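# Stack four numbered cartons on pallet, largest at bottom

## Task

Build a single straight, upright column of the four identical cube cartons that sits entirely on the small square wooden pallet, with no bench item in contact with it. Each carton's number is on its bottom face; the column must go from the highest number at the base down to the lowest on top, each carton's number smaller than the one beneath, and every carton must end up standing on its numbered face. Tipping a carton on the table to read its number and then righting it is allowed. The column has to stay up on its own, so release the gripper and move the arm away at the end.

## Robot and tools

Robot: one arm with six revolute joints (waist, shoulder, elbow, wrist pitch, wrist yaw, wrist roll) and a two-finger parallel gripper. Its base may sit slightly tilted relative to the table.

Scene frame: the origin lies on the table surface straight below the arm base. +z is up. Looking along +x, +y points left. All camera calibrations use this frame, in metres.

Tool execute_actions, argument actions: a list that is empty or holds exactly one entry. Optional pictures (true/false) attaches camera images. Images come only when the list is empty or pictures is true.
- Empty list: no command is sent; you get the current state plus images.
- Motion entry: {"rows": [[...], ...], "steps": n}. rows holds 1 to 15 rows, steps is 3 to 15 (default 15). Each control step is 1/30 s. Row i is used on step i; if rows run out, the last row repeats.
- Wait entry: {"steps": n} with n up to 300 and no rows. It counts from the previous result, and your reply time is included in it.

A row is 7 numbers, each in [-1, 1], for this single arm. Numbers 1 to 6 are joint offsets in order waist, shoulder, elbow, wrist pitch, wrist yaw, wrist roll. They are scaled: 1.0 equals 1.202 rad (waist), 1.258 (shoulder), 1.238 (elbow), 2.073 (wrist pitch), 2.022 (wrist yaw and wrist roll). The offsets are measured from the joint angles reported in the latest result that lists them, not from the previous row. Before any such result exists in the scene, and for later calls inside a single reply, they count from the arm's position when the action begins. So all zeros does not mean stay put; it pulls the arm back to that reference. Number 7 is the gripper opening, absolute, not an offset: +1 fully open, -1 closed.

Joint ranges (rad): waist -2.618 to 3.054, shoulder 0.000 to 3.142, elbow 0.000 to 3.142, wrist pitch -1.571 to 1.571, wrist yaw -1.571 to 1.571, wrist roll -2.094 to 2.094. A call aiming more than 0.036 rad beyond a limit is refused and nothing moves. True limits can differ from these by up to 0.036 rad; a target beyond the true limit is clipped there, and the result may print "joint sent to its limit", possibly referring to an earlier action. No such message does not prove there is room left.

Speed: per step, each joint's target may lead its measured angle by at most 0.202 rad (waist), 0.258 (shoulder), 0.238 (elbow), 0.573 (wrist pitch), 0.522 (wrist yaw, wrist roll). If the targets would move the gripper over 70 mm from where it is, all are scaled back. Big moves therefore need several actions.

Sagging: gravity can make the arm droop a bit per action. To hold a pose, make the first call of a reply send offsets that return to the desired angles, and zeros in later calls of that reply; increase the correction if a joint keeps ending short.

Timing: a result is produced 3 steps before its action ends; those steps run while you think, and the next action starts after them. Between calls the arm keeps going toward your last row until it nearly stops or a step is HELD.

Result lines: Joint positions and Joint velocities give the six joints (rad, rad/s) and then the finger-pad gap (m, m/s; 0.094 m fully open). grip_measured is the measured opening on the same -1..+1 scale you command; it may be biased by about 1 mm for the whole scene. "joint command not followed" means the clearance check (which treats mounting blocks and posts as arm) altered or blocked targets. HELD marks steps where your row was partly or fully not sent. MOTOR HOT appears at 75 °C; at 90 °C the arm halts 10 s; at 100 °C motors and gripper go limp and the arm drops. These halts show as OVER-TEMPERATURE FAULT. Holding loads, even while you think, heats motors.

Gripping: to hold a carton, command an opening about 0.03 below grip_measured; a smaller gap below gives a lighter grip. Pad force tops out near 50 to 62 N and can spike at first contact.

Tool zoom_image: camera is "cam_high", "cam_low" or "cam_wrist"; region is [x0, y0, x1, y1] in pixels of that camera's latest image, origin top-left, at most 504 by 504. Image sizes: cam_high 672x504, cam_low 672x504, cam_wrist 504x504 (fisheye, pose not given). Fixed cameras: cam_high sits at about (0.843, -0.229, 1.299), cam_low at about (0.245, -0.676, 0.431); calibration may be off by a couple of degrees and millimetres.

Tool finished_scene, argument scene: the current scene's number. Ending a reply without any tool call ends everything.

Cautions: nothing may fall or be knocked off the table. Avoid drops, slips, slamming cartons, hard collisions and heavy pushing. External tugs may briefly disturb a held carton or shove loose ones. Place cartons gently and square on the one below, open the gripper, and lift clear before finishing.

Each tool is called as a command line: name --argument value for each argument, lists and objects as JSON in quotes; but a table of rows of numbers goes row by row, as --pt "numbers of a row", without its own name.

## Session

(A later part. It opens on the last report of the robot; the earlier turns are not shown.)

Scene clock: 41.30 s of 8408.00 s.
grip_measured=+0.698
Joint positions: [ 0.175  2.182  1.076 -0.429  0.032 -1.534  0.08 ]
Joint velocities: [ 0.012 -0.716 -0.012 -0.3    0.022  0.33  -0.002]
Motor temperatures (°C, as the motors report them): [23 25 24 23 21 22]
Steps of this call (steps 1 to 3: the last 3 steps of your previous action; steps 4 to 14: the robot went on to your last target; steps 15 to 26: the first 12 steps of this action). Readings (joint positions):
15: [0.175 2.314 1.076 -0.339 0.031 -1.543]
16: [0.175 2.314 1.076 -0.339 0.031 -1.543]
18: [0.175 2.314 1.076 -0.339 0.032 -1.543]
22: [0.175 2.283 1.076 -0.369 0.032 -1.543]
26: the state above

execute_actions --actions '[]'

Scene clock: 41.63 s of 8408.00 s.
grip_measured=+0.698
Joint positions: [ 0.3    2.092  1.002 -0.439  0.036 -1.252  0.08 ]
Joint velocities: [-0.056 -0.012 -0.037 -0.051 -0.066  0.359 -0.   ]
Motor temperatures (°C, as the motors report them): [23 25 24 23 21 22]
Kept back: nothing.
Steps of this call (steps 1 to 3: the last 3 steps of your previous action; steps 4 to 10: the robot went on to your last target). Readings (joint positions):
1: [0.178 2.159 1.076 -0.435 0.034 -1.511]
2: [0.187 2.139 1.071 -0.435 0.037 -1.473]
4: [0.229 2.103 1.044 -0.429 0.042 -1.378]
8: [0.300 2.092 1.008 -0.433 0.037 -1.277]
10: the state above

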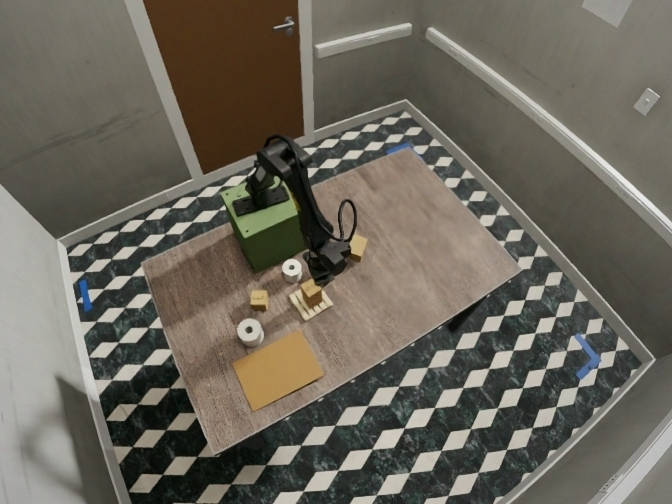

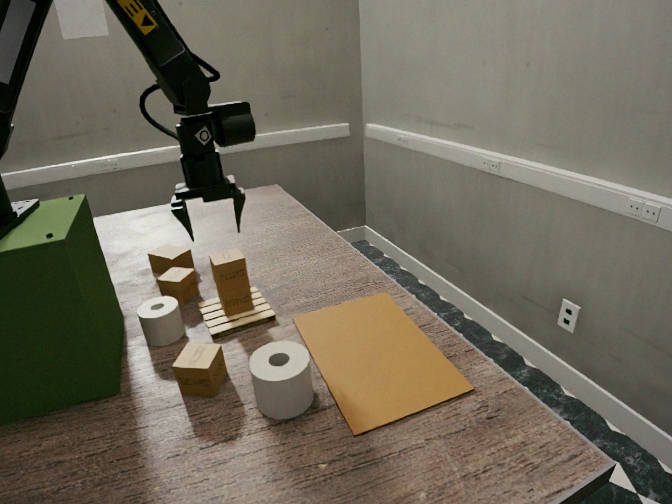

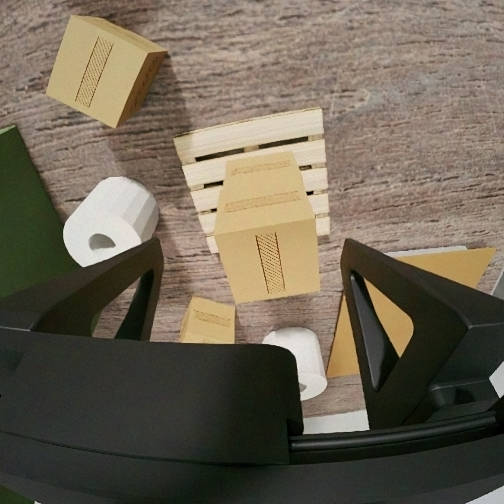

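execute_actions --actions '[{"rows": [[0.02,0,-0.005,0.004,0,0.03,0.7],[0.05,0,-0.015,0.01,0,0.07,0.7],[0.085,0,-0.03,0.018,0,0.12,0.7],[0.12,0,-0.05,0.028,-0.002,0.17,0.7],[0.155,0,-0.07,0.038,-0.003,0.22,0.7],[0.19,0.01,-0.095,0.05,-0.004,0.27,0.7],[0.22,0.025,-0.12,0.065,-0.005,0.315,0.7],[0.245,0.045,-0.14,0.085,-0.006,0.35,0.7],[0.263,0.07,-0.158,0.108,-0.007,0.378,0.7],[0.275,0.095,-0.17,0.13,-0.008,0.397,0.7],[0.283,0.12,-0.178,0.15,-0.009,0.408,0.7],[0.287,0.145,-0.182,0.168,-0.01,0.414,0.7],[0.289,0.165,-0.184,0.185,-0.01,0.416,0.7],[0.289,0.183,-0.184,0.2,-0.01,0.416,0.7],[0.289,0.197,-0.184,0.212,-0.01,0.416,0.7]], "steps": 15}]'

execute_actions --actions '[{"steps": 8}]' --pictures true

Scene clock: 42.50 s of 8408.00 s.
grip_measured=+0.698
Joint positions: [ 0.649  2.197  0.818 -0.229  0.024 -0.613  0.08 ]
Joint velocities: [ 0.32   1.067 -0.432  0.784 -0.095  1.223 -0.001]
Motor temperatures (°C, as the motors report them): [23 25 24 23 21 22]
Steps of this call (steps 1 to 14: the robot went on to your last target; steps 15 to 26: the first 12 steps of this action). Readings (joint positions):
15: [0.299 2.092 1.001 -0.440 0.038 -1.206]
16: [0.306 2.092 1.001 -0.440 0.041 -1.191]
18: [0.349 2.092 0.990 -0.421 0.048 -1.112]
22: [0.528 2.096 0.904 -0.341 0.044 -0.846]
26: the state above

Scene clock: 42.77 s of 8408.00 s.
grip_measured=+0.698
Joint positions: [ 0.655  2.346  0.777 -0.087  0.023 -0.448  0.08 ]
Joint velocities: [-0.002  0.007 -0.007  0.432  0.037  0.227  0.001]
Motor temperatures (°C, as the motors report them): [23 25 24 23 21 22]
Kept back: nothing.
Steps of this call (steps 1 to 3: the last 3 steps of your previous action; steps 4 to 8: the robot went on to your last target). Readings (joint positions):
1: [0.656 2.235 0.805 -0.202 0.022 -0.574]
2: [0.657 2.270 0.795 -0.176 0.021 -0.542]
4: [0.655 2.327 0.782 -0.133 0.021 -0.497]
8: the state above

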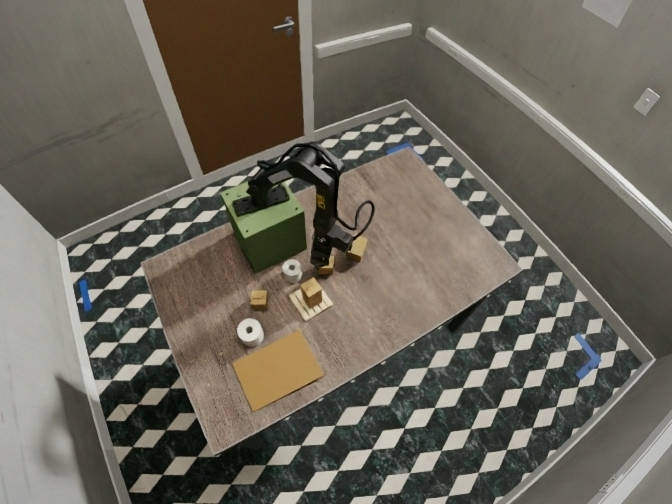

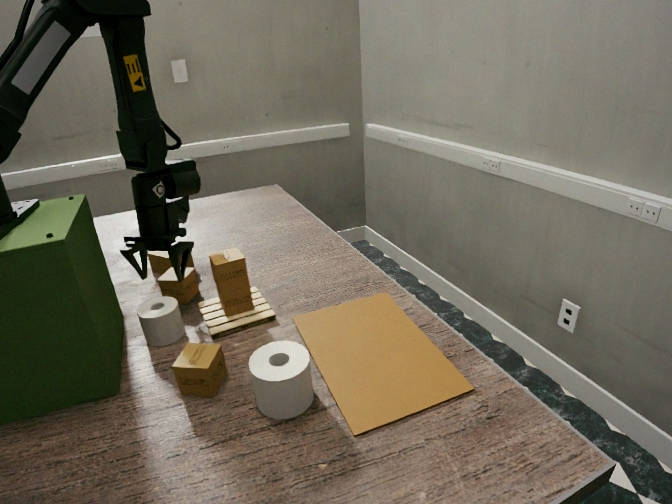

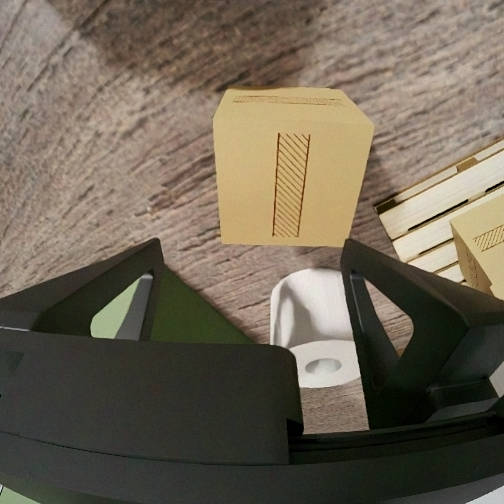

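execute_actions --actions '[{"steps": 8}]' --pictures true

Scene clock: 43.03 s of 8408.00 s.
grip_measured=+0.698
Joint positions: [ 0.655  2.346  0.777 -0.046  0.024 -0.42   0.08 ]
Joint velocities: [-0.012 -0.012  0.017  0.037 -0.037  0.037  0.001]
Motor temperatures (°C, as the motors report them): [23 25 24 23 21 22]
Kept back: nothing.
Steps of this call (steps 1 to 8: the robot went on to your last target). Readings (joint positions):
1: [0.655 2.346 0.777 -0.076 0.023 -0.441]
2: [0.655 2.346 0.777 -0.068 0.024 -0.436]
4: [0.655 2.346 0.777 -0.058 0.024 -0.428]
8: the state above

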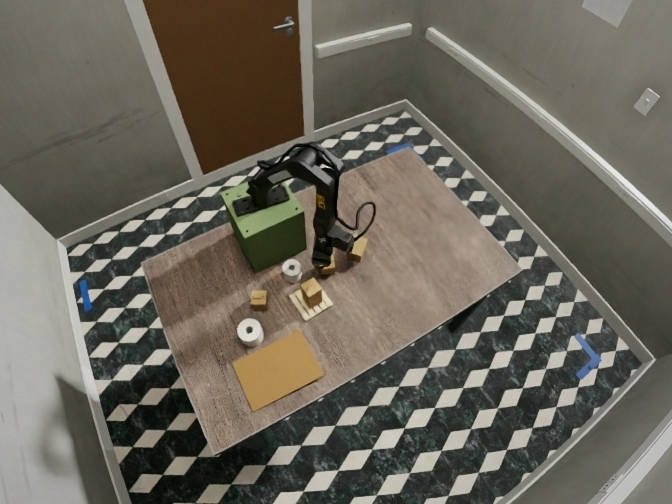

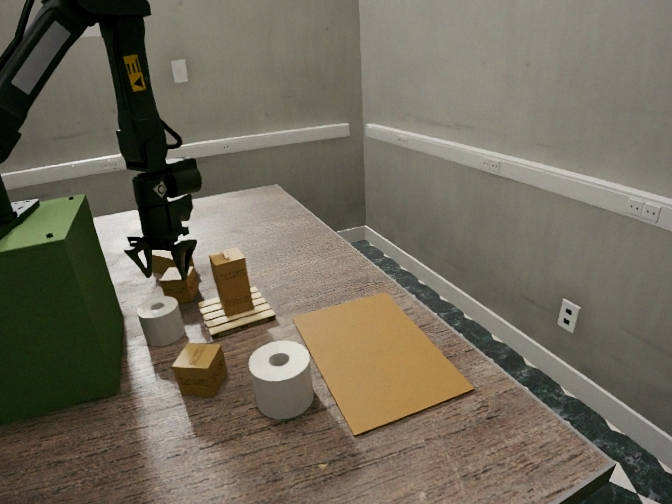

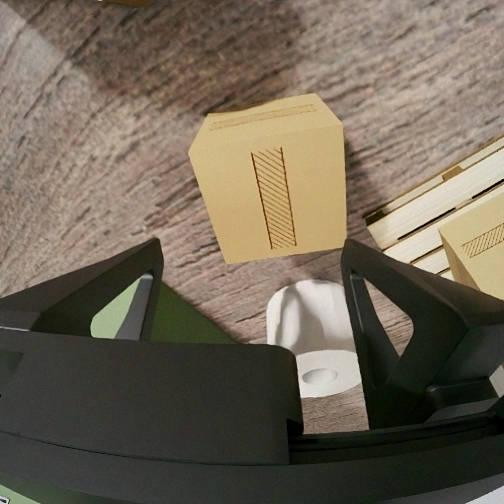

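execute_actions --actions '[{"rows": [[-0.003,0,0,-0.005,0,0,0.85],[-0.006,0,0,-0.005,0,-0.005,1.0],[-0.009,0,0.008,0,0,-0.015,1.0],[-0.012,0,0.016,0.008,0,-0.03,1.0],[-0.014,0.004,0.024,0.016,0,-0.045,1.0],[-0.014,0.008,0.031,0.023,0,-0.058,1.0],[-0.014,0.013,0.036,0.028,0,-0.068,1.0],[-0.014,0.017,0.038,0.031,0,-0.074,1.0]], "steps": 15}]'

execute_actions --actions '[{"steps": 6}]' --pictures true

Scene clock: 44.00 s of 8408.00 s.
grip_measured=+1.000
Joint positions: [ 0.646  2.346  0.803 -0.013  0.025 -0.534  0.094]
Joint velocities: [-0.002 -0.002  0.061  0.11  -0.022 -0.168  0.   ]
Motor temperatures (°C, as the motors report them): [23 25 24 23 21 22]
Steps of this call (steps 1 to 15: the robot went on to your last target; steps 16 to 17: nothing new was sent; steps 18 to 29: the first 12 steps of this action). Readings (joint positions):
18: [0.655 2.346 0.777 -0.040 0.024 -0.414]
19: [0.655 2.346 0.777 -0.040 0.024 -0.416]
21: [0.654 2.346 0.777 -0.040 0.024 -0.430]
25: [0.647 2.346 0.787 -0.037 0.025 -0.494]
29: the state above

Scene clock: 44.20 s of 8408.00 s.
grip_measured=+1.000
Joint positions: [ 0.646  2.346  0.805 -0.004  0.025 -0.555  0.094]
Joint velocities: [-0.002 -0.007 -0.022 -0.007 -0.022 -0.066  0.   ]
Motor temperatures (°C, as the motors report them): [23 25 24 23 21 22]
Kept back: nothing.
Steps of this call (steps 1 to 3: the last 3 steps of your previous action; steps 4 to 6: the robot went on to your last target). Readings (joint positions):
1: [0.646 2.346 0.805 -0.008 0.025 -0.540]
2: [0.646 2.346 0.805 -0.005 0.025 -0.545]
4: [0.646 2.346 0.805 -0.004 0.025 -0.551]
6: the state above

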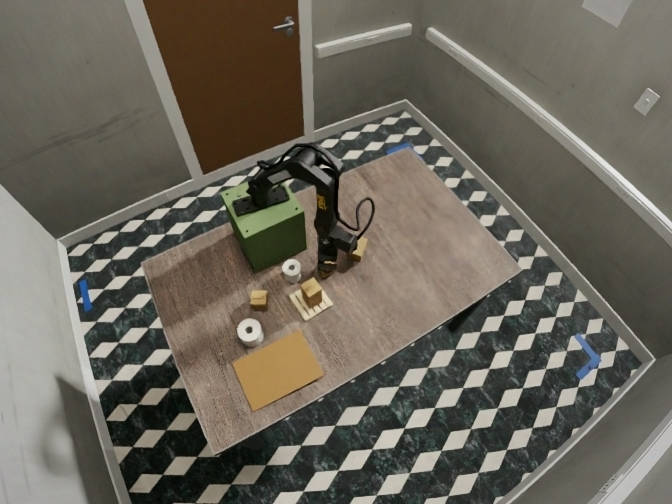

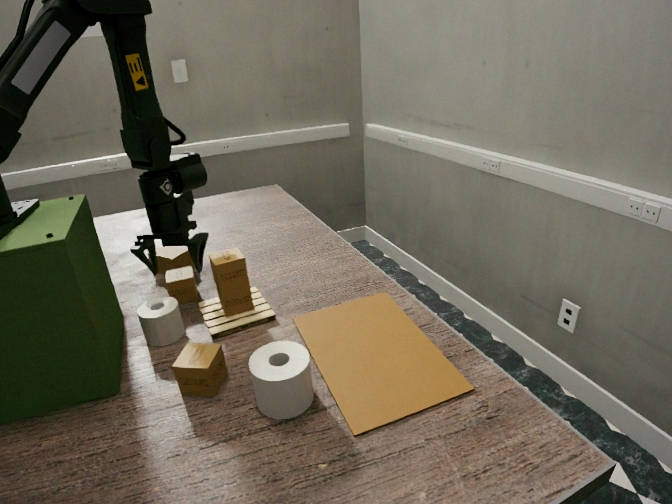

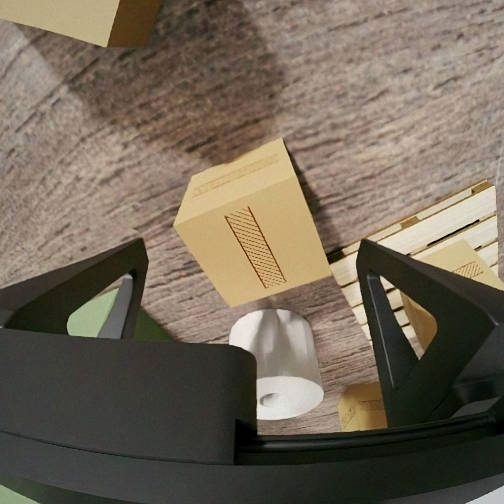

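execute_actions --actions '[{"rows": [[-0.004,0,0,0,0,-0.03,1],[-0.008,0,0,0,0,-0.07,1],[-0.012,0,0,0,0,-0.11,1],[-0.015,0,0,0,0,-0.15,1],[-0.017,0.005,0.005,0.004,0,-0.18,1],[-0.017,0.015,0.012,0.008,0,-0.2,1],[-0.017,0.03,0.02,0.013,0,-0.21,1],[-0.017,0.045,0.028,0.018,0,-0.213,1],[-0.017,0.06,0.036,0.023,0,-0.213,1],[-0.017,0.075,0.044,0.028,0,-0.213,1],[-0.017,0.088,0.051,0.032,0,-0.213,1],[-0.017,0.098,0.056,0.035,0,-0.213,1],[-0.017,0.106,0.06,0.037,0,-0.213,1],[-0.017,0.111,0.062,0.038,0,-0.213,1],[-0.017,0.113,0.062,0.038,0,-0.213,1]], "steps": 15}]'

execute_actions --actions '[{"steps": 9}]' --pictures true

Scene clock: 45.03 s of 8408.00 s.
grip_measured=+1.000
Joint positions: [ 0.633  2.425  0.842  0.025  0.025 -0.922  0.094]
Joint velocities: [-0.007  0.549  0.227  0.227 -0.037 -0.388  0.   ]
Motor temperatures (°C, as the motors report them): [23 25 24 23 21 22]
Steps of this call (steps 1 to 13: the robot went on to your last target; steps 14 to 25: the first 12 steps of this action). Readings (joint positions):
14: [0.646 2.346 0.805 -0.004 0.025 -0.570]
15: [0.646 2.346 0.805 -0.004 0.025 -0.591]
17: [0.643 2.346 0.805 -0.004 0.025 -0.668]
21: [0.634 2.355 0.808 0.001 0.025 -0.839]
25: the state above

Scene clock: 45.33 s of 8408.00 s.
grip_measured=+1.000
Joint positions: [ 0.633  2.478  0.858  0.05   0.025 -0.972  0.094]
Joint velocities: [ 0.012 -0.007  0.007  0.007 -0.051 -0.095  0.   ]
Motor temperatures (°C, as the motors report them): [23 25 24 23 21 22]
Kept back: nothing.
Steps of this call (steps 1 to 3: the last 3 steps of your previous action; steps 4 to 9: the robot went on to your last target). Readings (joint positions):
1: [0.633 2.443 0.849 0.032 0.025 -0.934]
2: [0.633 2.457 0.854 0.037 0.025 -0.943]
4: [0.633 2.474 0.858 0.044 0.025 -0.956]
8: [0.633 2.478 0.858 0.048 0.025 -0.970]
9: the state above

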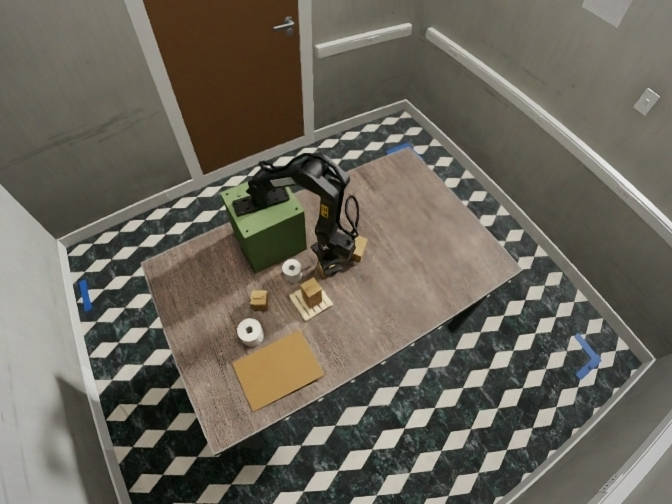

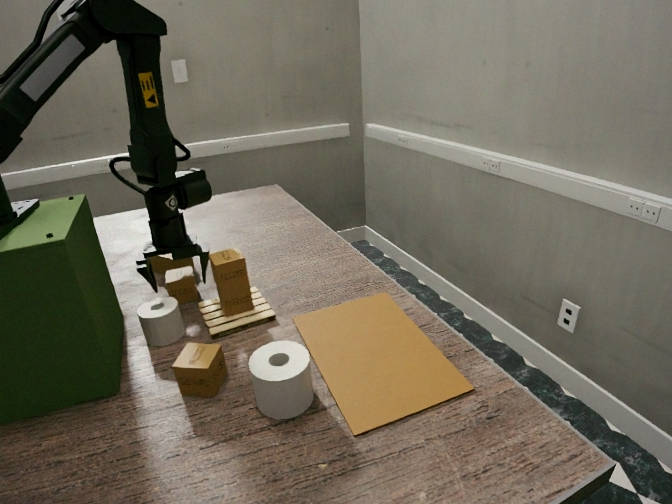

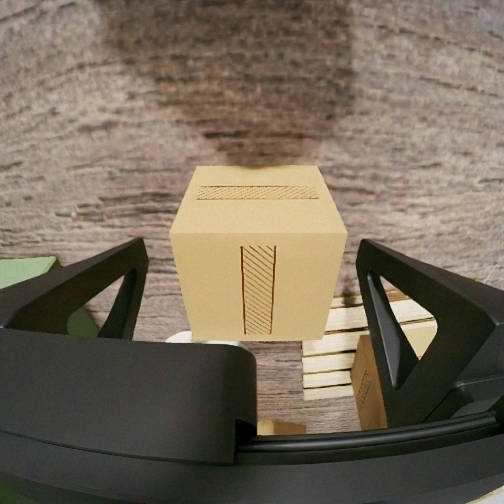

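execute_actions --actions '[{"rows": [[-0.006,0.004,0,0,0,0,0.85],[-0.012,0.008,0,0,0,0,0.7],[-0.016,0.01,0,0,0,0,0.55],[-0.016,0.01,0,0,0,0,0.42],[-0.016,0.01,0,0,0,0,0.32],[-0.016,0.01,0,0,0,0,0.24],[-0.016,0.01,0,0,0,0,0.18],[-0.016,0.01,0,0,0,0,0.14],[-0.016,0.01,0,0,0,0,0.11],[-0.016,0.01,0,0,0,0,0.09]], "steps": 15}]' --pictures true

Scene clock: 45.87 s of 8408.00 s.
grip_measured=+0.135
Joint positions: [ 0.62   2.478  0.858  0.054  0.025 -0.976  0.053]
Joint velocities: [-0.002  0.007 -0.007 -0.022  0.022 -0.037 -0.   ]
Motor temperatures (°C, as the motors report them): [23 25 24 23 21 22]
Steps of this call (steps 1 to 4: the robot went on to your last target; steps 5 to 16: the first 12 steps of this action). Readings (joint positions):
5: [0.633 2.478 0.858 0.054 0.025 -0.976]
6: [0.632 2.478 0.858 0.054 0.025 -0.976]
8: [0.628 2.478 0.858 0.054 0.025 -0.976]
12: [0.621 2.478 0.858 0.054 0.025 -0.976]
16: the state above

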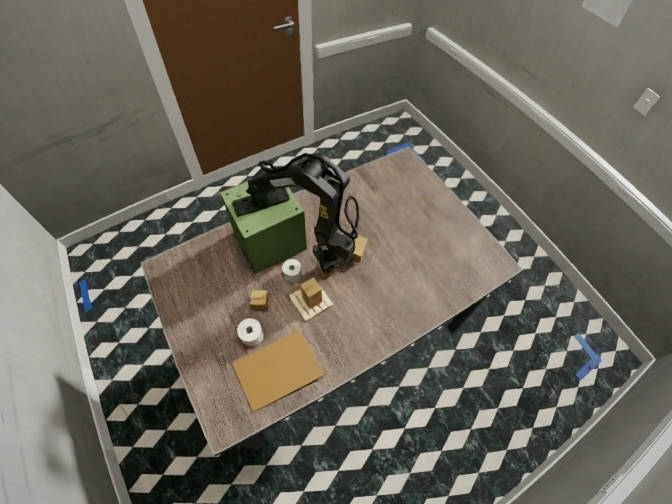

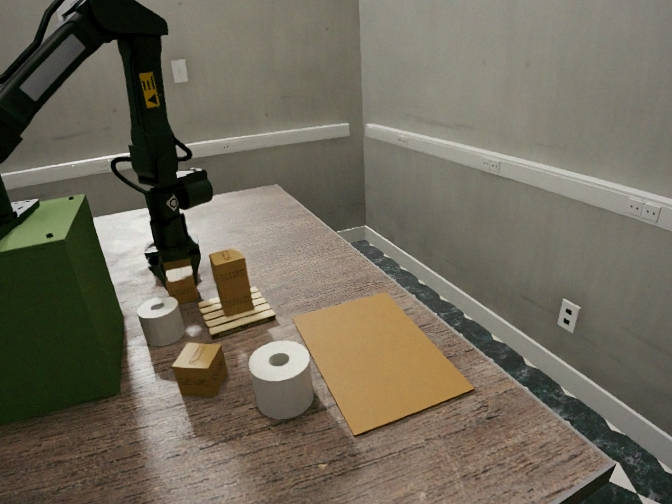

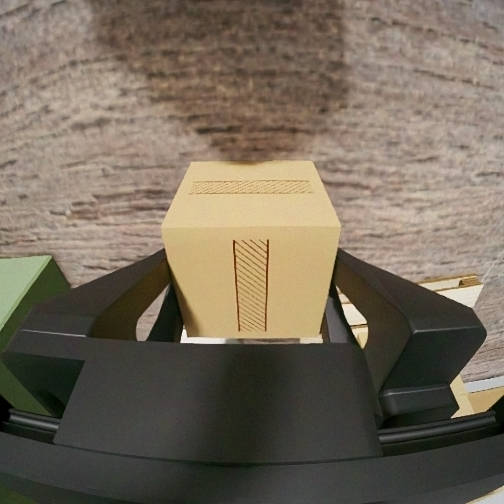

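execute_actions --actions '[{"rows": [[0,-0.015,0.01,-0.02,0,0,0.09],[0,-0.035,0.022,-0.045,0,0,0.09],[0,-0.06,0.038,-0.075,0,-0.01,0.09],[0,-0.09,0.057,-0.105,0,-0.03,0.09],[0,-0.12,0.077,-0.135,0,-0.055,0.09],[-0.005,-0.15,0.097,-0.165,0,-0.085,0.09],[-0.015,-0.18,0.117,-0.195,0,-0.115,0.09],[-0.03,-0.21,0.137,-0.225,0,-0.145,0.09],[-0.05,-0.238,0.156,-0.25,0,-0.175,0.09],[-0.07,-0.263,0.173,-0.272,0,-0.205,0.09],[-0.09,-0.284,0.187,-0.29,0,-0.23,0.09],[-0.11,-0.301,0.198,-0.302,0,-0.25,0.09],[-0.13,-0.313,0.206,-0.31,0,-0.266,0.09],[-0.15,-0.321,0.211,-0.314,0,-0.278,0.09],[-0.17,-0.324,0.214,-0.315,0,-0.285,0.09]], "steps": 15}]'

Scene clock: 46.63 s of 8408.00 s.
grip_measured=+0.135
Joint positions: [ 0.552  2.167  1.058 -0.38   0.024 -1.284  0.053]
Joint velocities: [-0.701 -1.053  0.716 -0.872 -0.037 -1.297 -0.001]
Motor temperatures (°C, as the motors report them): [23 25 24 23 21 22]
Steps of this call (steps 1 to 3: the last 3 steps of your previous action; steps 4 to 11: the robot went on to your last target; steps 12 to 23: the first 12 steps of this action). Readings (joint positions):
12: [0.620 2.478 0.858 0.052 0.025 -0.976]
13: [0.620 2.476 0.859 0.042 0.025 -0.976]
15: [0.620 2.454 0.871 -0.022 0.025 -0.988]
19: [0.616 2.330 0.945 -0.221 0.025 -1.102]
23: the state above

execute_actions --actions '[{"rows": [[-0.13,-0.077,0.052,-0.105,0.004,-0.133,0.09],[-0.155,-0.077,0.052,-0.105,0.004,-0.133,0.09],[-0.18,-0.077,0.052,-0.105,0.004,-0.133,0.09],[-0.205,-0.077,0.052,-0.105,0.004,-0.133,0.09],[-0.23,-0.077,0.052,-0.105,0.004,-0.133,0.09],[-0.252,-0.077,0.052,-0.105,0.004,-0.133,0.09],[-0.271,-0.077,0.052,-0.105,0.004,-0.133,0.09],[-0.287,-0.077,0.052,-0.105,0.004,-0.133,0.09],[-0.299,-0.077,0.052,-0.105,0.004,-0.133,0.09],[-0.307,-0.077,0.052,-0.105,0.004,-0.133,0.09],[-0.312,-0.077,0.052,-0.105,0.004,-0.133,0.09],[-0.315,-0.077,0.052,-0.105,0.004,-0.133,0.09],[-0.316,-0.077,0.052,-0.105,0.004,-0.133,0.09]], "steps": 15}]'

execute_actions --actions '[{"steps": 7}]' --pictures true

Scene clock: 51.93 s of 8408.00 s.
grip_measured=+0.135
Joint positions: [ 0.17   2.065  1.125 -0.573  0.043 -1.547  0.053]
Joint velocities: [-0.271  0.002  0.007  0.022  0.051  0.007  0.   ]
Motor temperatures (°C, as the motors report them): [23 25 24 23 21 22]
Steps of this call (steps 1 to 3: the last 3 steps of your previous action; steps 4 to 30: the robot went on to your last target; steps 31 to 100: nothing new was sent; then 1.57 s passed at rest; steps 101 to 112: the first 12 steps of this action). Readings (joint positions):
101: [0.409 2.065 1.125 -0.573 0.038 -1.546]
102: [0.405 2.065 1.125 -0.573 0.037 -1.547]
104: [0.378 2.065 1.125 -0.573 0.033 -1.547]
108: [0.258 2.065 1.125 -0.573 0.033 -1.547]
112: the state above

Scene clock: 52.17 s of 8408.00 s.
grip_measured=+0.135
Joint positions: [ 0.164  2.065  1.125 -0.573  0.045 -1.547  0.053]
Joint velocities: [ 0.002 -0.027 -0.012 -0.051  0.095  0.007 -0.001]
Motor temperatures (°C, as the motors report them): [23 25 24 23 21 22]
Kept back: nothing.
Steps of this call (steps 1 to 3: the last 3 steps of your previous action; steps 4 to 7: the robot went on to your last target). Readings (joint positions):
1: [0.163 2.065 1.125 -0.573 0.045 -1.547]
2: [0.162 2.065 1.125 -0.573 0.045 -1.547]
4: [0.164 2.065 1.125 -0.573 0.045 -1.547]
7: the state above

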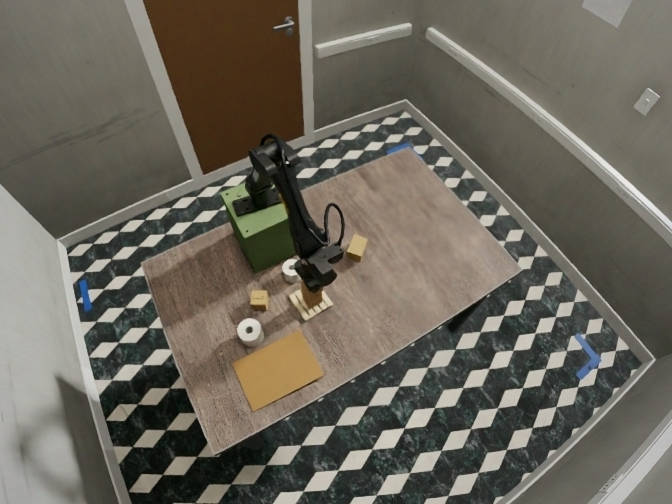

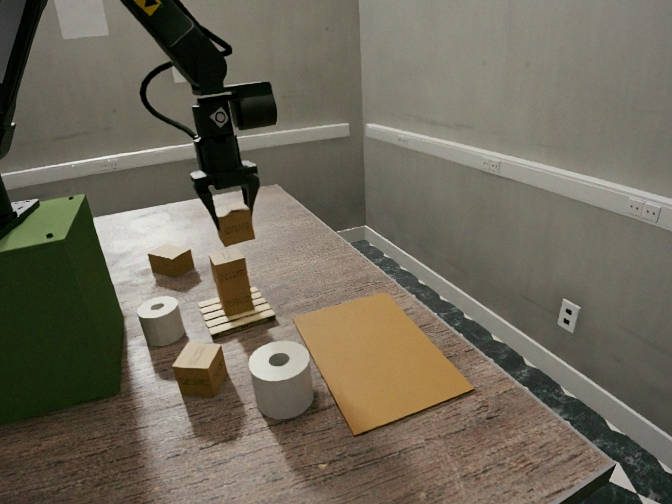

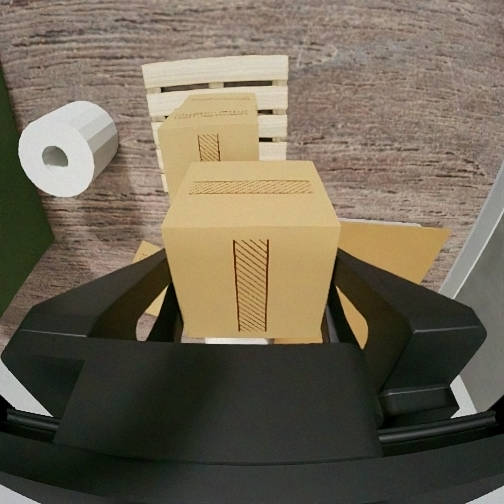

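execute_actions --actions '[{"rows": [[0.004,0.008,-0.006,0.002,-0.003,0,0.09],[0.008,0.016,-0.012,0.005,-0.006,0,0.09],[0.011,0.025,-0.019,0.009,-0.009,0,0.09],[0.014,0.034,-0.025,0.013,-0.012,0,0.09],[0.014,0.041,-0.03,0.017,-0.012,0,0.09],[0.014,0.047,-0.034,0.02,-0.012,0,0.09],[0.014,0.051,-0.036,0.022,-0.012,0,0.09]], "steps": 15}]'

execute_actions --actions '[{"steps": 4}]' --pictures true

Scene clock: 52.73 s of 8408.00 s.
grip_measured=+0.135
Joint positions: [ 0.174  2.128  1.088 -0.545  0.04  -1.547  0.053]
Joint velocities: [-0.012  0.037 -0.061  0.037  0.037 -0.037 -0.001]
Motor temperatures (°C, as the motors report them): [23 25 24 23 21 22]
Steps of this call (steps 1 to 5: the robot went on to your last target; steps 6 to 17: the first 12 steps of this action). Readings (joint positions):
6: [0.164 2.065 1.125 -0.573 0.045 -1.547]
7: [0.164 2.065 1.125 -0.573 0.045 -1.547]
9: [0.166 2.071 1.124 -0.568 0.044 -1.547]
13: [0.173 2.106 1.104 -0.545 0.041 -1.547]
17: the state above

Scene clock: 52.87 s of 8408.00 s.
grip_measured=+0.135
Joint positions: [ 0.182  2.129  1.087 -0.539 -0.019 -1.547  0.053]
Joint velocities: [ 0.256 -0.007  0.002  0.051 -1.136 -0.037 -0.001]
Motor temperatures (°C, as the motors report them): [23 25 24 23 21 22]
Kept back: nothing.
Steps of this call (steps 1 to 3: the last 3 steps of your previous action; step 4: the robot went on to your last target). Readings (joint positions):
1: [0.174 2.129 1.087 -0.545 0.040 -1.547]
2: [0.174 2.129 1.087 -0.544 0.034 -1.547]
4: the state above

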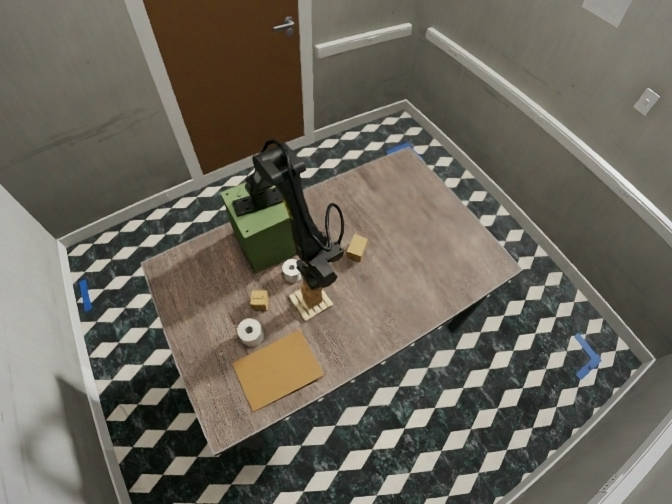

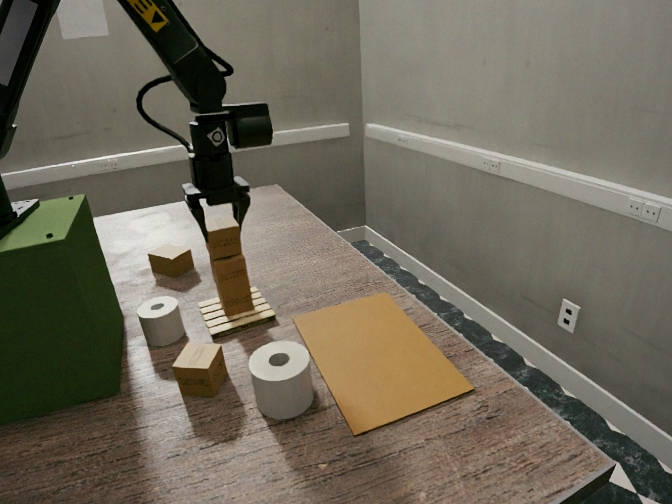

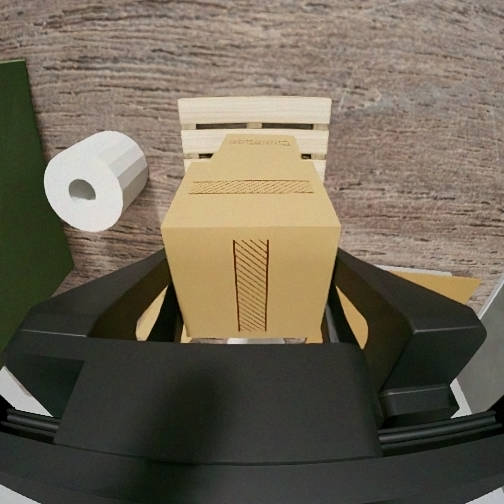

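A tug is disturbing the wrist; wait for it to settle.

execute_actions --actions '[{"steps": 15}]' --pictures true

Scene clock: 53.37 s of 8408.00 s.
grip_measured=+0.135
Joint positions: [ 0.177  2.129  1.087 -0.521  0.003 -1.547  0.053]
Joint velocities: [-0.017 -0.002 -0.007 -0.037  0.037  0.022 -0.   ]
Motor temperatures (°C, as the motors report them): [23 25 24 23 21 22]
Kept back: nothing.
Steps of this call (steps 1 to 15: the robot went on to your last target). Readings (joint positions):
1: [0.194 2.129 1.087 -0.537 -0.055 -1.547]
2: [0.207 2.129 1.087 -0.534 -0.087 -1.547]
4: [0.230 2.129 1.087 -0.527 -0.134 -1.547]
8: [0.227 2.129 1.087 -0.521 -0.108 -1.547]
15: the state above

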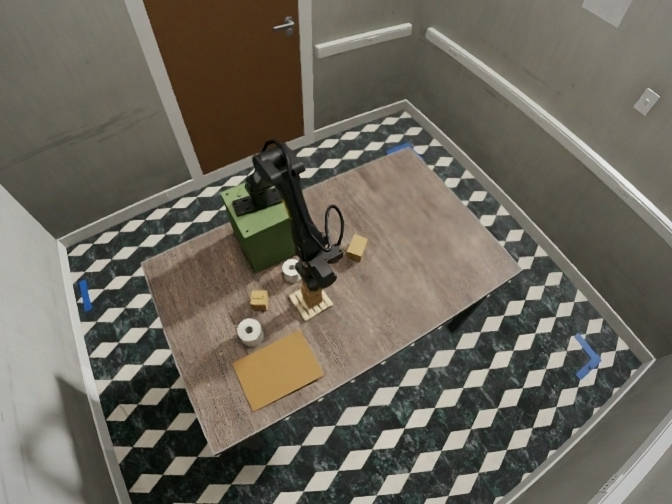

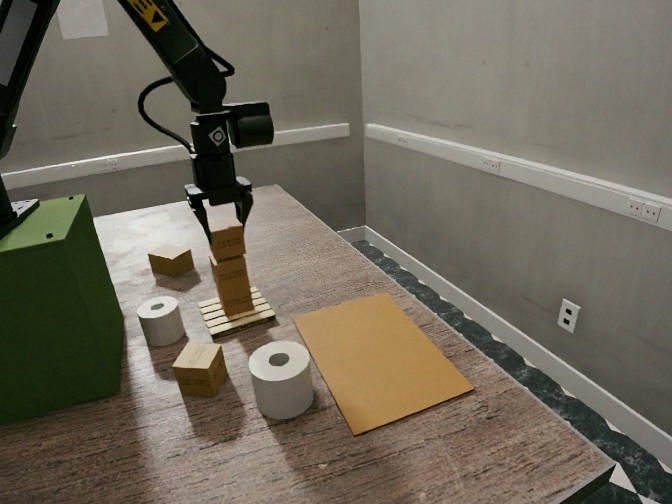

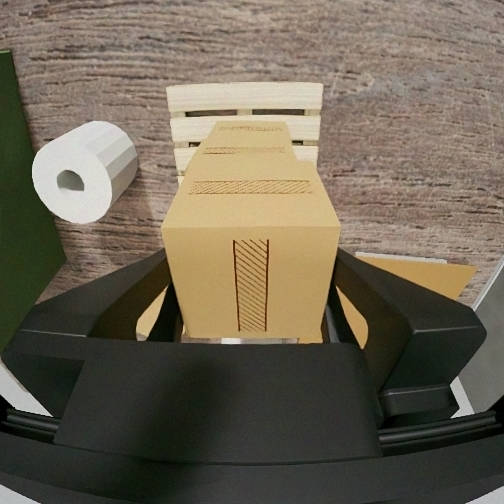

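zoom_image --camera "cam_wrist" --region '[160, 80, 340, 240]'

zoom_image --camera "cam_low" --region '[170, 180, 300, 340]'

Region (160, 80, 340, 240) of cam_wrist's 504x504 image, scaled by 2.800, with more detail than that image has.

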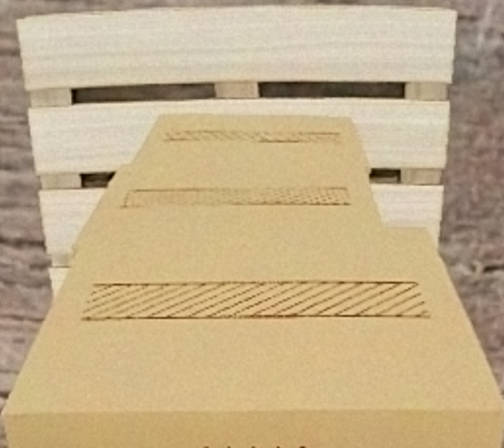

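Region (170, 180, 300, 340) of cam_low's 672x504 image, scaled by 3.150, with more detail than that image has; it fills the left 410 columns of this view, and the rest is white.

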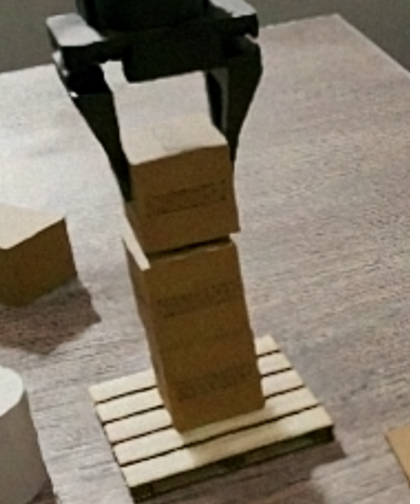

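execute_actions --actions '[{"rows": [[0,0,0,0,0.006,0,0.09],[0,0,0,0,0.012,0,0.09],[0,0,0,0,0.017,0,0.09],[0,0.004,0,0,0.02,0,0.09],[0,0.008,0,0,0.02,0,0.09],[0,0.012,0,0,0.02,0,0.09],[0,0.015,0,0,0.02,0,0.09],[0,0.018,0,0,0.02,0,0.09]], "steps": 15}]'

execute_actions --actions '[{"steps": 5}]' --pictures true

zoom_image --camera "cam_wrist" --region '[160, 80, 340, 240]'

zoom_image --camera "cam_low" --region '[170, 180, 300, 340]'

Scene clock: 54.60 s of 8408.00 s.
grip_measured=+0.135
Joint positions: [ 0.177  2.134  1.087 -0.521  0.041 -1.547  0.053]
Joint velocities: [-0.002  0.061 -0.007  0.007  0.022 -0.007  0.001]
Motor temperatures (°C, as the motors report them): [23 25 24 23 21 22]
Steps of this call (steps 1 to 25: the robot went on to your last target; steps 26 to 37: the first 12 steps of this action). Readings (joint positions):
26: [0.177 2.129 1.087 -0.521 0.022 -1.547]
27: [0.177 2.129 1.087 -0.521 0.022 -1.547]
29: [0.177 2.129 1.087 -0.521 0.028 -1.547]
33: [0.177 2.129 1.087 -0.521 0.038 -1.547]
37: the state above

Scene clock: 54.77 s of 8408.00 s.
grip_measured=+0.135
Joint positions: [ 0.177  2.141  1.087 -0.521  0.043 -1.547  0.053]
Joint velocities: [-0.007 -0.017  0.002 -0.007 -0.007  0.022 -0.   ]
Motor temperatures (°C, as the motors report them): [23 25 24 23 21 22]
Kept back: nothing.
Steps of this call (steps 1 to 3: the last 3 steps of your previous action; steps 4 to 5: the robot went on to your last target). Readings (joint positions):
1: [0.177 2.136 1.087 -0.521 0.041 -1.547]
2: [0.177 2.139 1.087 -0.521 0.042 -1.547]
4: [0.177 2.141 1.087 -0.521 0.042 -1.547]
5: the state above

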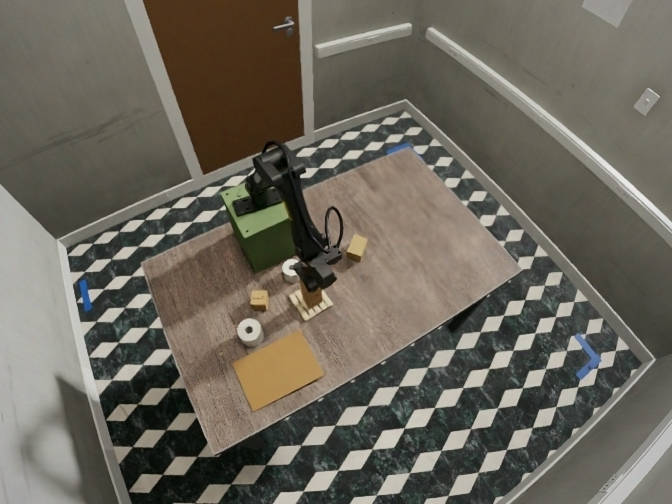

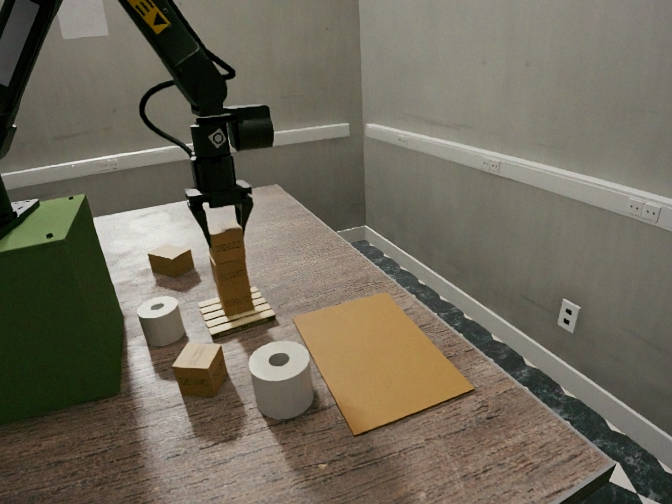

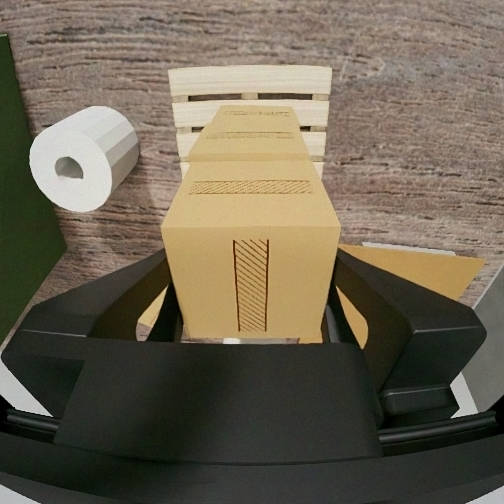

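Region (160, 80, 340, 240) of cam_wrist's 504x504 image, scaled by 2.800, with more detail than that image has.

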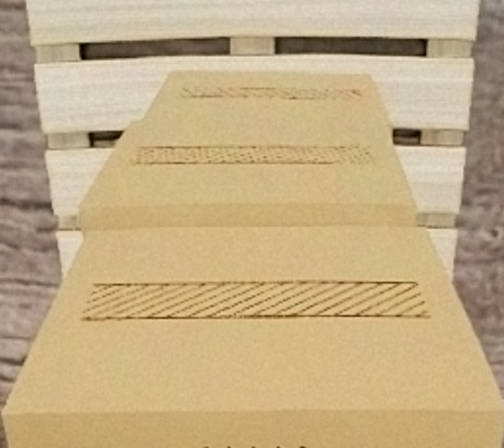

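Region (170, 180, 300, 340) of cam_low's 672x504 image, scaled by 3.150, with more detail than that image has; it fills the left 410 columns of this view, and the rest is white.

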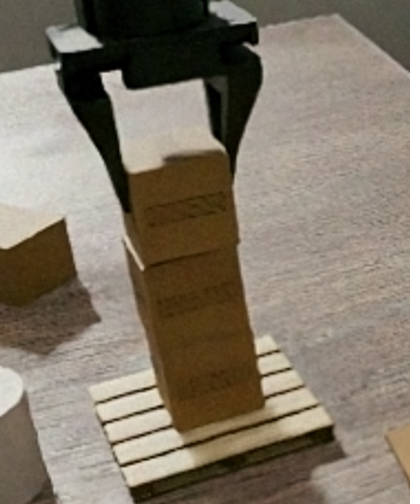

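execute_actions --actions '[{"rows": [[0.005,0,0,0,0,0,0.09],[0.01,0,0,0,0,0,0.09],[0.013,0,0,0,0,0,0.09],[0.013,0.004,0,0,0,0,0.09],[0.013,0.008,0,0,0,0,0.09],[0.013,0.012,0,0,0,0,0.09],[0.013,0.015,0,0,0,0,0.09],[0.013,0.018,0,0,0,0,0.09],[0.013,0.02,0,0,0,0,0.09]], "steps": 15}]'

execute_actions --actions '[{"steps": 6}]' --pictures true

zoom_image --camera "cam_wrist" --region '[160, 80, 340, 240]'

Scene clock: 55.40 s of 8408.00 s.
grip_measured=+0.135
Joint positions: [ 0.185  2.145  1.087 -0.52   0.044 -1.547  0.053]
Joint velocities: [ 0.007 -0.002  0.007 -0.037 -0.037  0.022  0.   ]
Motor temperatures (°C, as the motors report them): [23 25 24 23 21 22]
Steps of this call (steps 1 to 7: the robot went on to your last target; steps 8 to 19: the first 12 steps of this action). Readings (joint positions):
8: [0.177 2.141 1.087 -0.521 0.043 -1.547]
9: [0.177 2.141 1.087 -0.521 0.043 -1.547]
11: [0.179 2.141 1.087 -0.521 0.044 -1.547]
15: [0.185 2.142 1.087 -0.521 0.044 -1.547]
19: the state above

Scene clock: 55.60 s of 8408.00 s.
grip_measured=+0.135
Joint positions: [ 0.185  2.145  1.087 -0.52   0.044 -1.547  0.053]
Joint velocities: [ 0.002 -0.002 -0.002  0.007  0.007  0.022 -0.   ]
Motor temperatures (°C, as the motors report them): [23 25 24 23 21 22]
Kept back: nothing.
Steps of this call (steps 1 to 3: the last 3 steps of your previous action; steps 4 to 6: the robot went on to your last target). Readings (joint positions):
1: [0.185 2.145 1.087 -0.520 0.044 -1.547]
2: [0.185 2.145 1.087 -0.520 0.044 -1.547]
4: [0.185 2.145 1.087 -0.520 0.044 -1.547]
6: the state above

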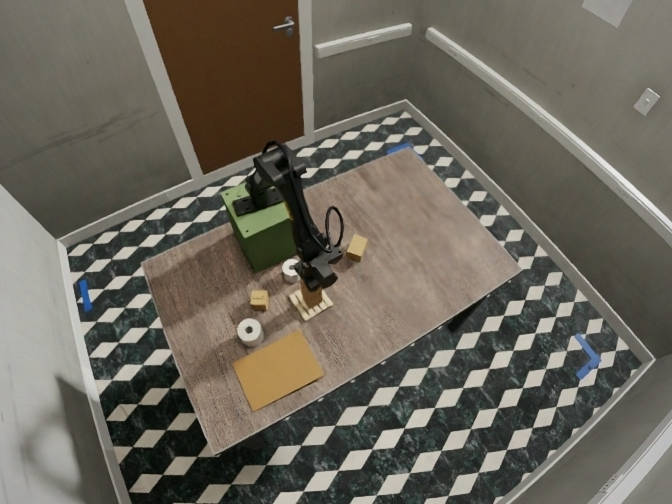

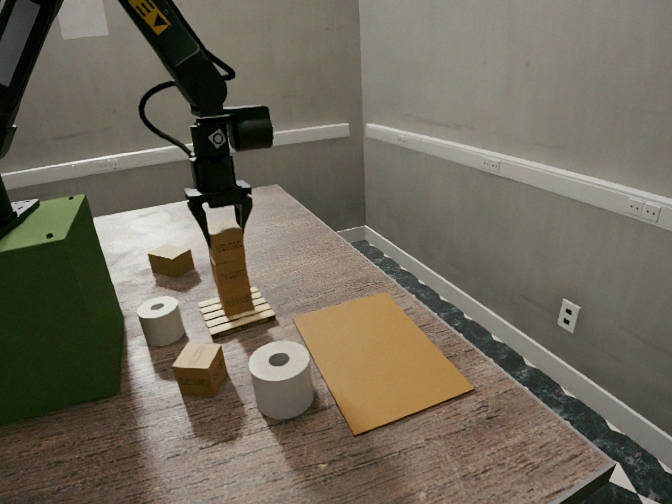

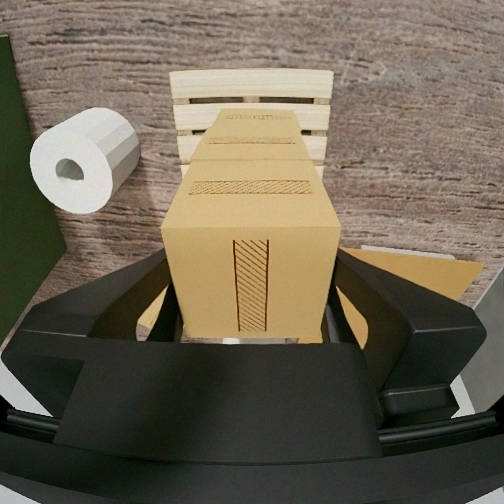

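Region (160, 80, 340, 240) of cam_wrist's 504x504 image, scaled by 2.800, with more detail than that image has.

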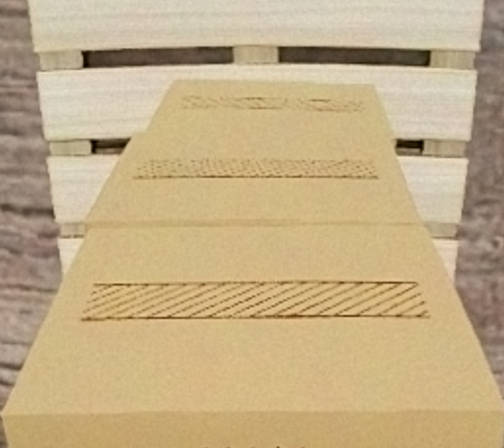

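execute_actions --actions '[{"rows": [[0,0,0,0,0,0,0.2],[0,-0.005,0,0,0,0,0.35],[0,-0.01,0,0,0,0,0.5],[0,-0.015,0,0,0,0,0.65],[-0.008,-0.02,0,0,0,0,0.75],[-0.022,-0.02,0,0,0,0,0.75],[-0.042,-0.02,0,0,0,0,0.75],[-0.067,-0.02,0,0,0,0,0.75],[-0.095,-0.02,0,0,0,0,0.75],[-0.125,-0.02,0,0,-0.005,0,0.75],[-0.157,-0.02,0,0.005,-0.01,0.02,0.75],[-0.19,-0.02,-0.01,0.015,-0.015,0.06,0.75],[-0.225,-0.015,-0.025,0.03,-0.02,0.11,0.75],[-0.26,-0.005,-0.043,0.05,-0.026,0.17,0.75],[-0.295,0.01,-0.063,0.07,-0.026,0.24,0.75]], "steps": 15}]'

Scene clock: 56.47 s of 8408.00 s.
grip_measured=+0.748
Joint positions: [ 0.046  2.145  1.087 -0.517  0.035 -1.523  0.082]
Joint velocities: [-1.165 -0.007 -0.007  0.154 -0.139  0.579 -0.   ]
Motor temperatures (°C, as the motors report them): [23 25 24 23 21 22]
Steps of this call (steps 1 to 14: the robot went on to your last target; steps 15 to 26: the first 12 steps of this action). Readings (joint positions):
15: [0.185 2.145 1.087 -0.520 0.044 -1.547]
16: [0.185 2.145 1.087 -0.520 0.044 -1.547]
18: [0.185 2.145 1.087 -0.520 0.044 -1.547]
22: [0.166 2.145 1.087 -0.520 0.043 -1.547]
26: the state above


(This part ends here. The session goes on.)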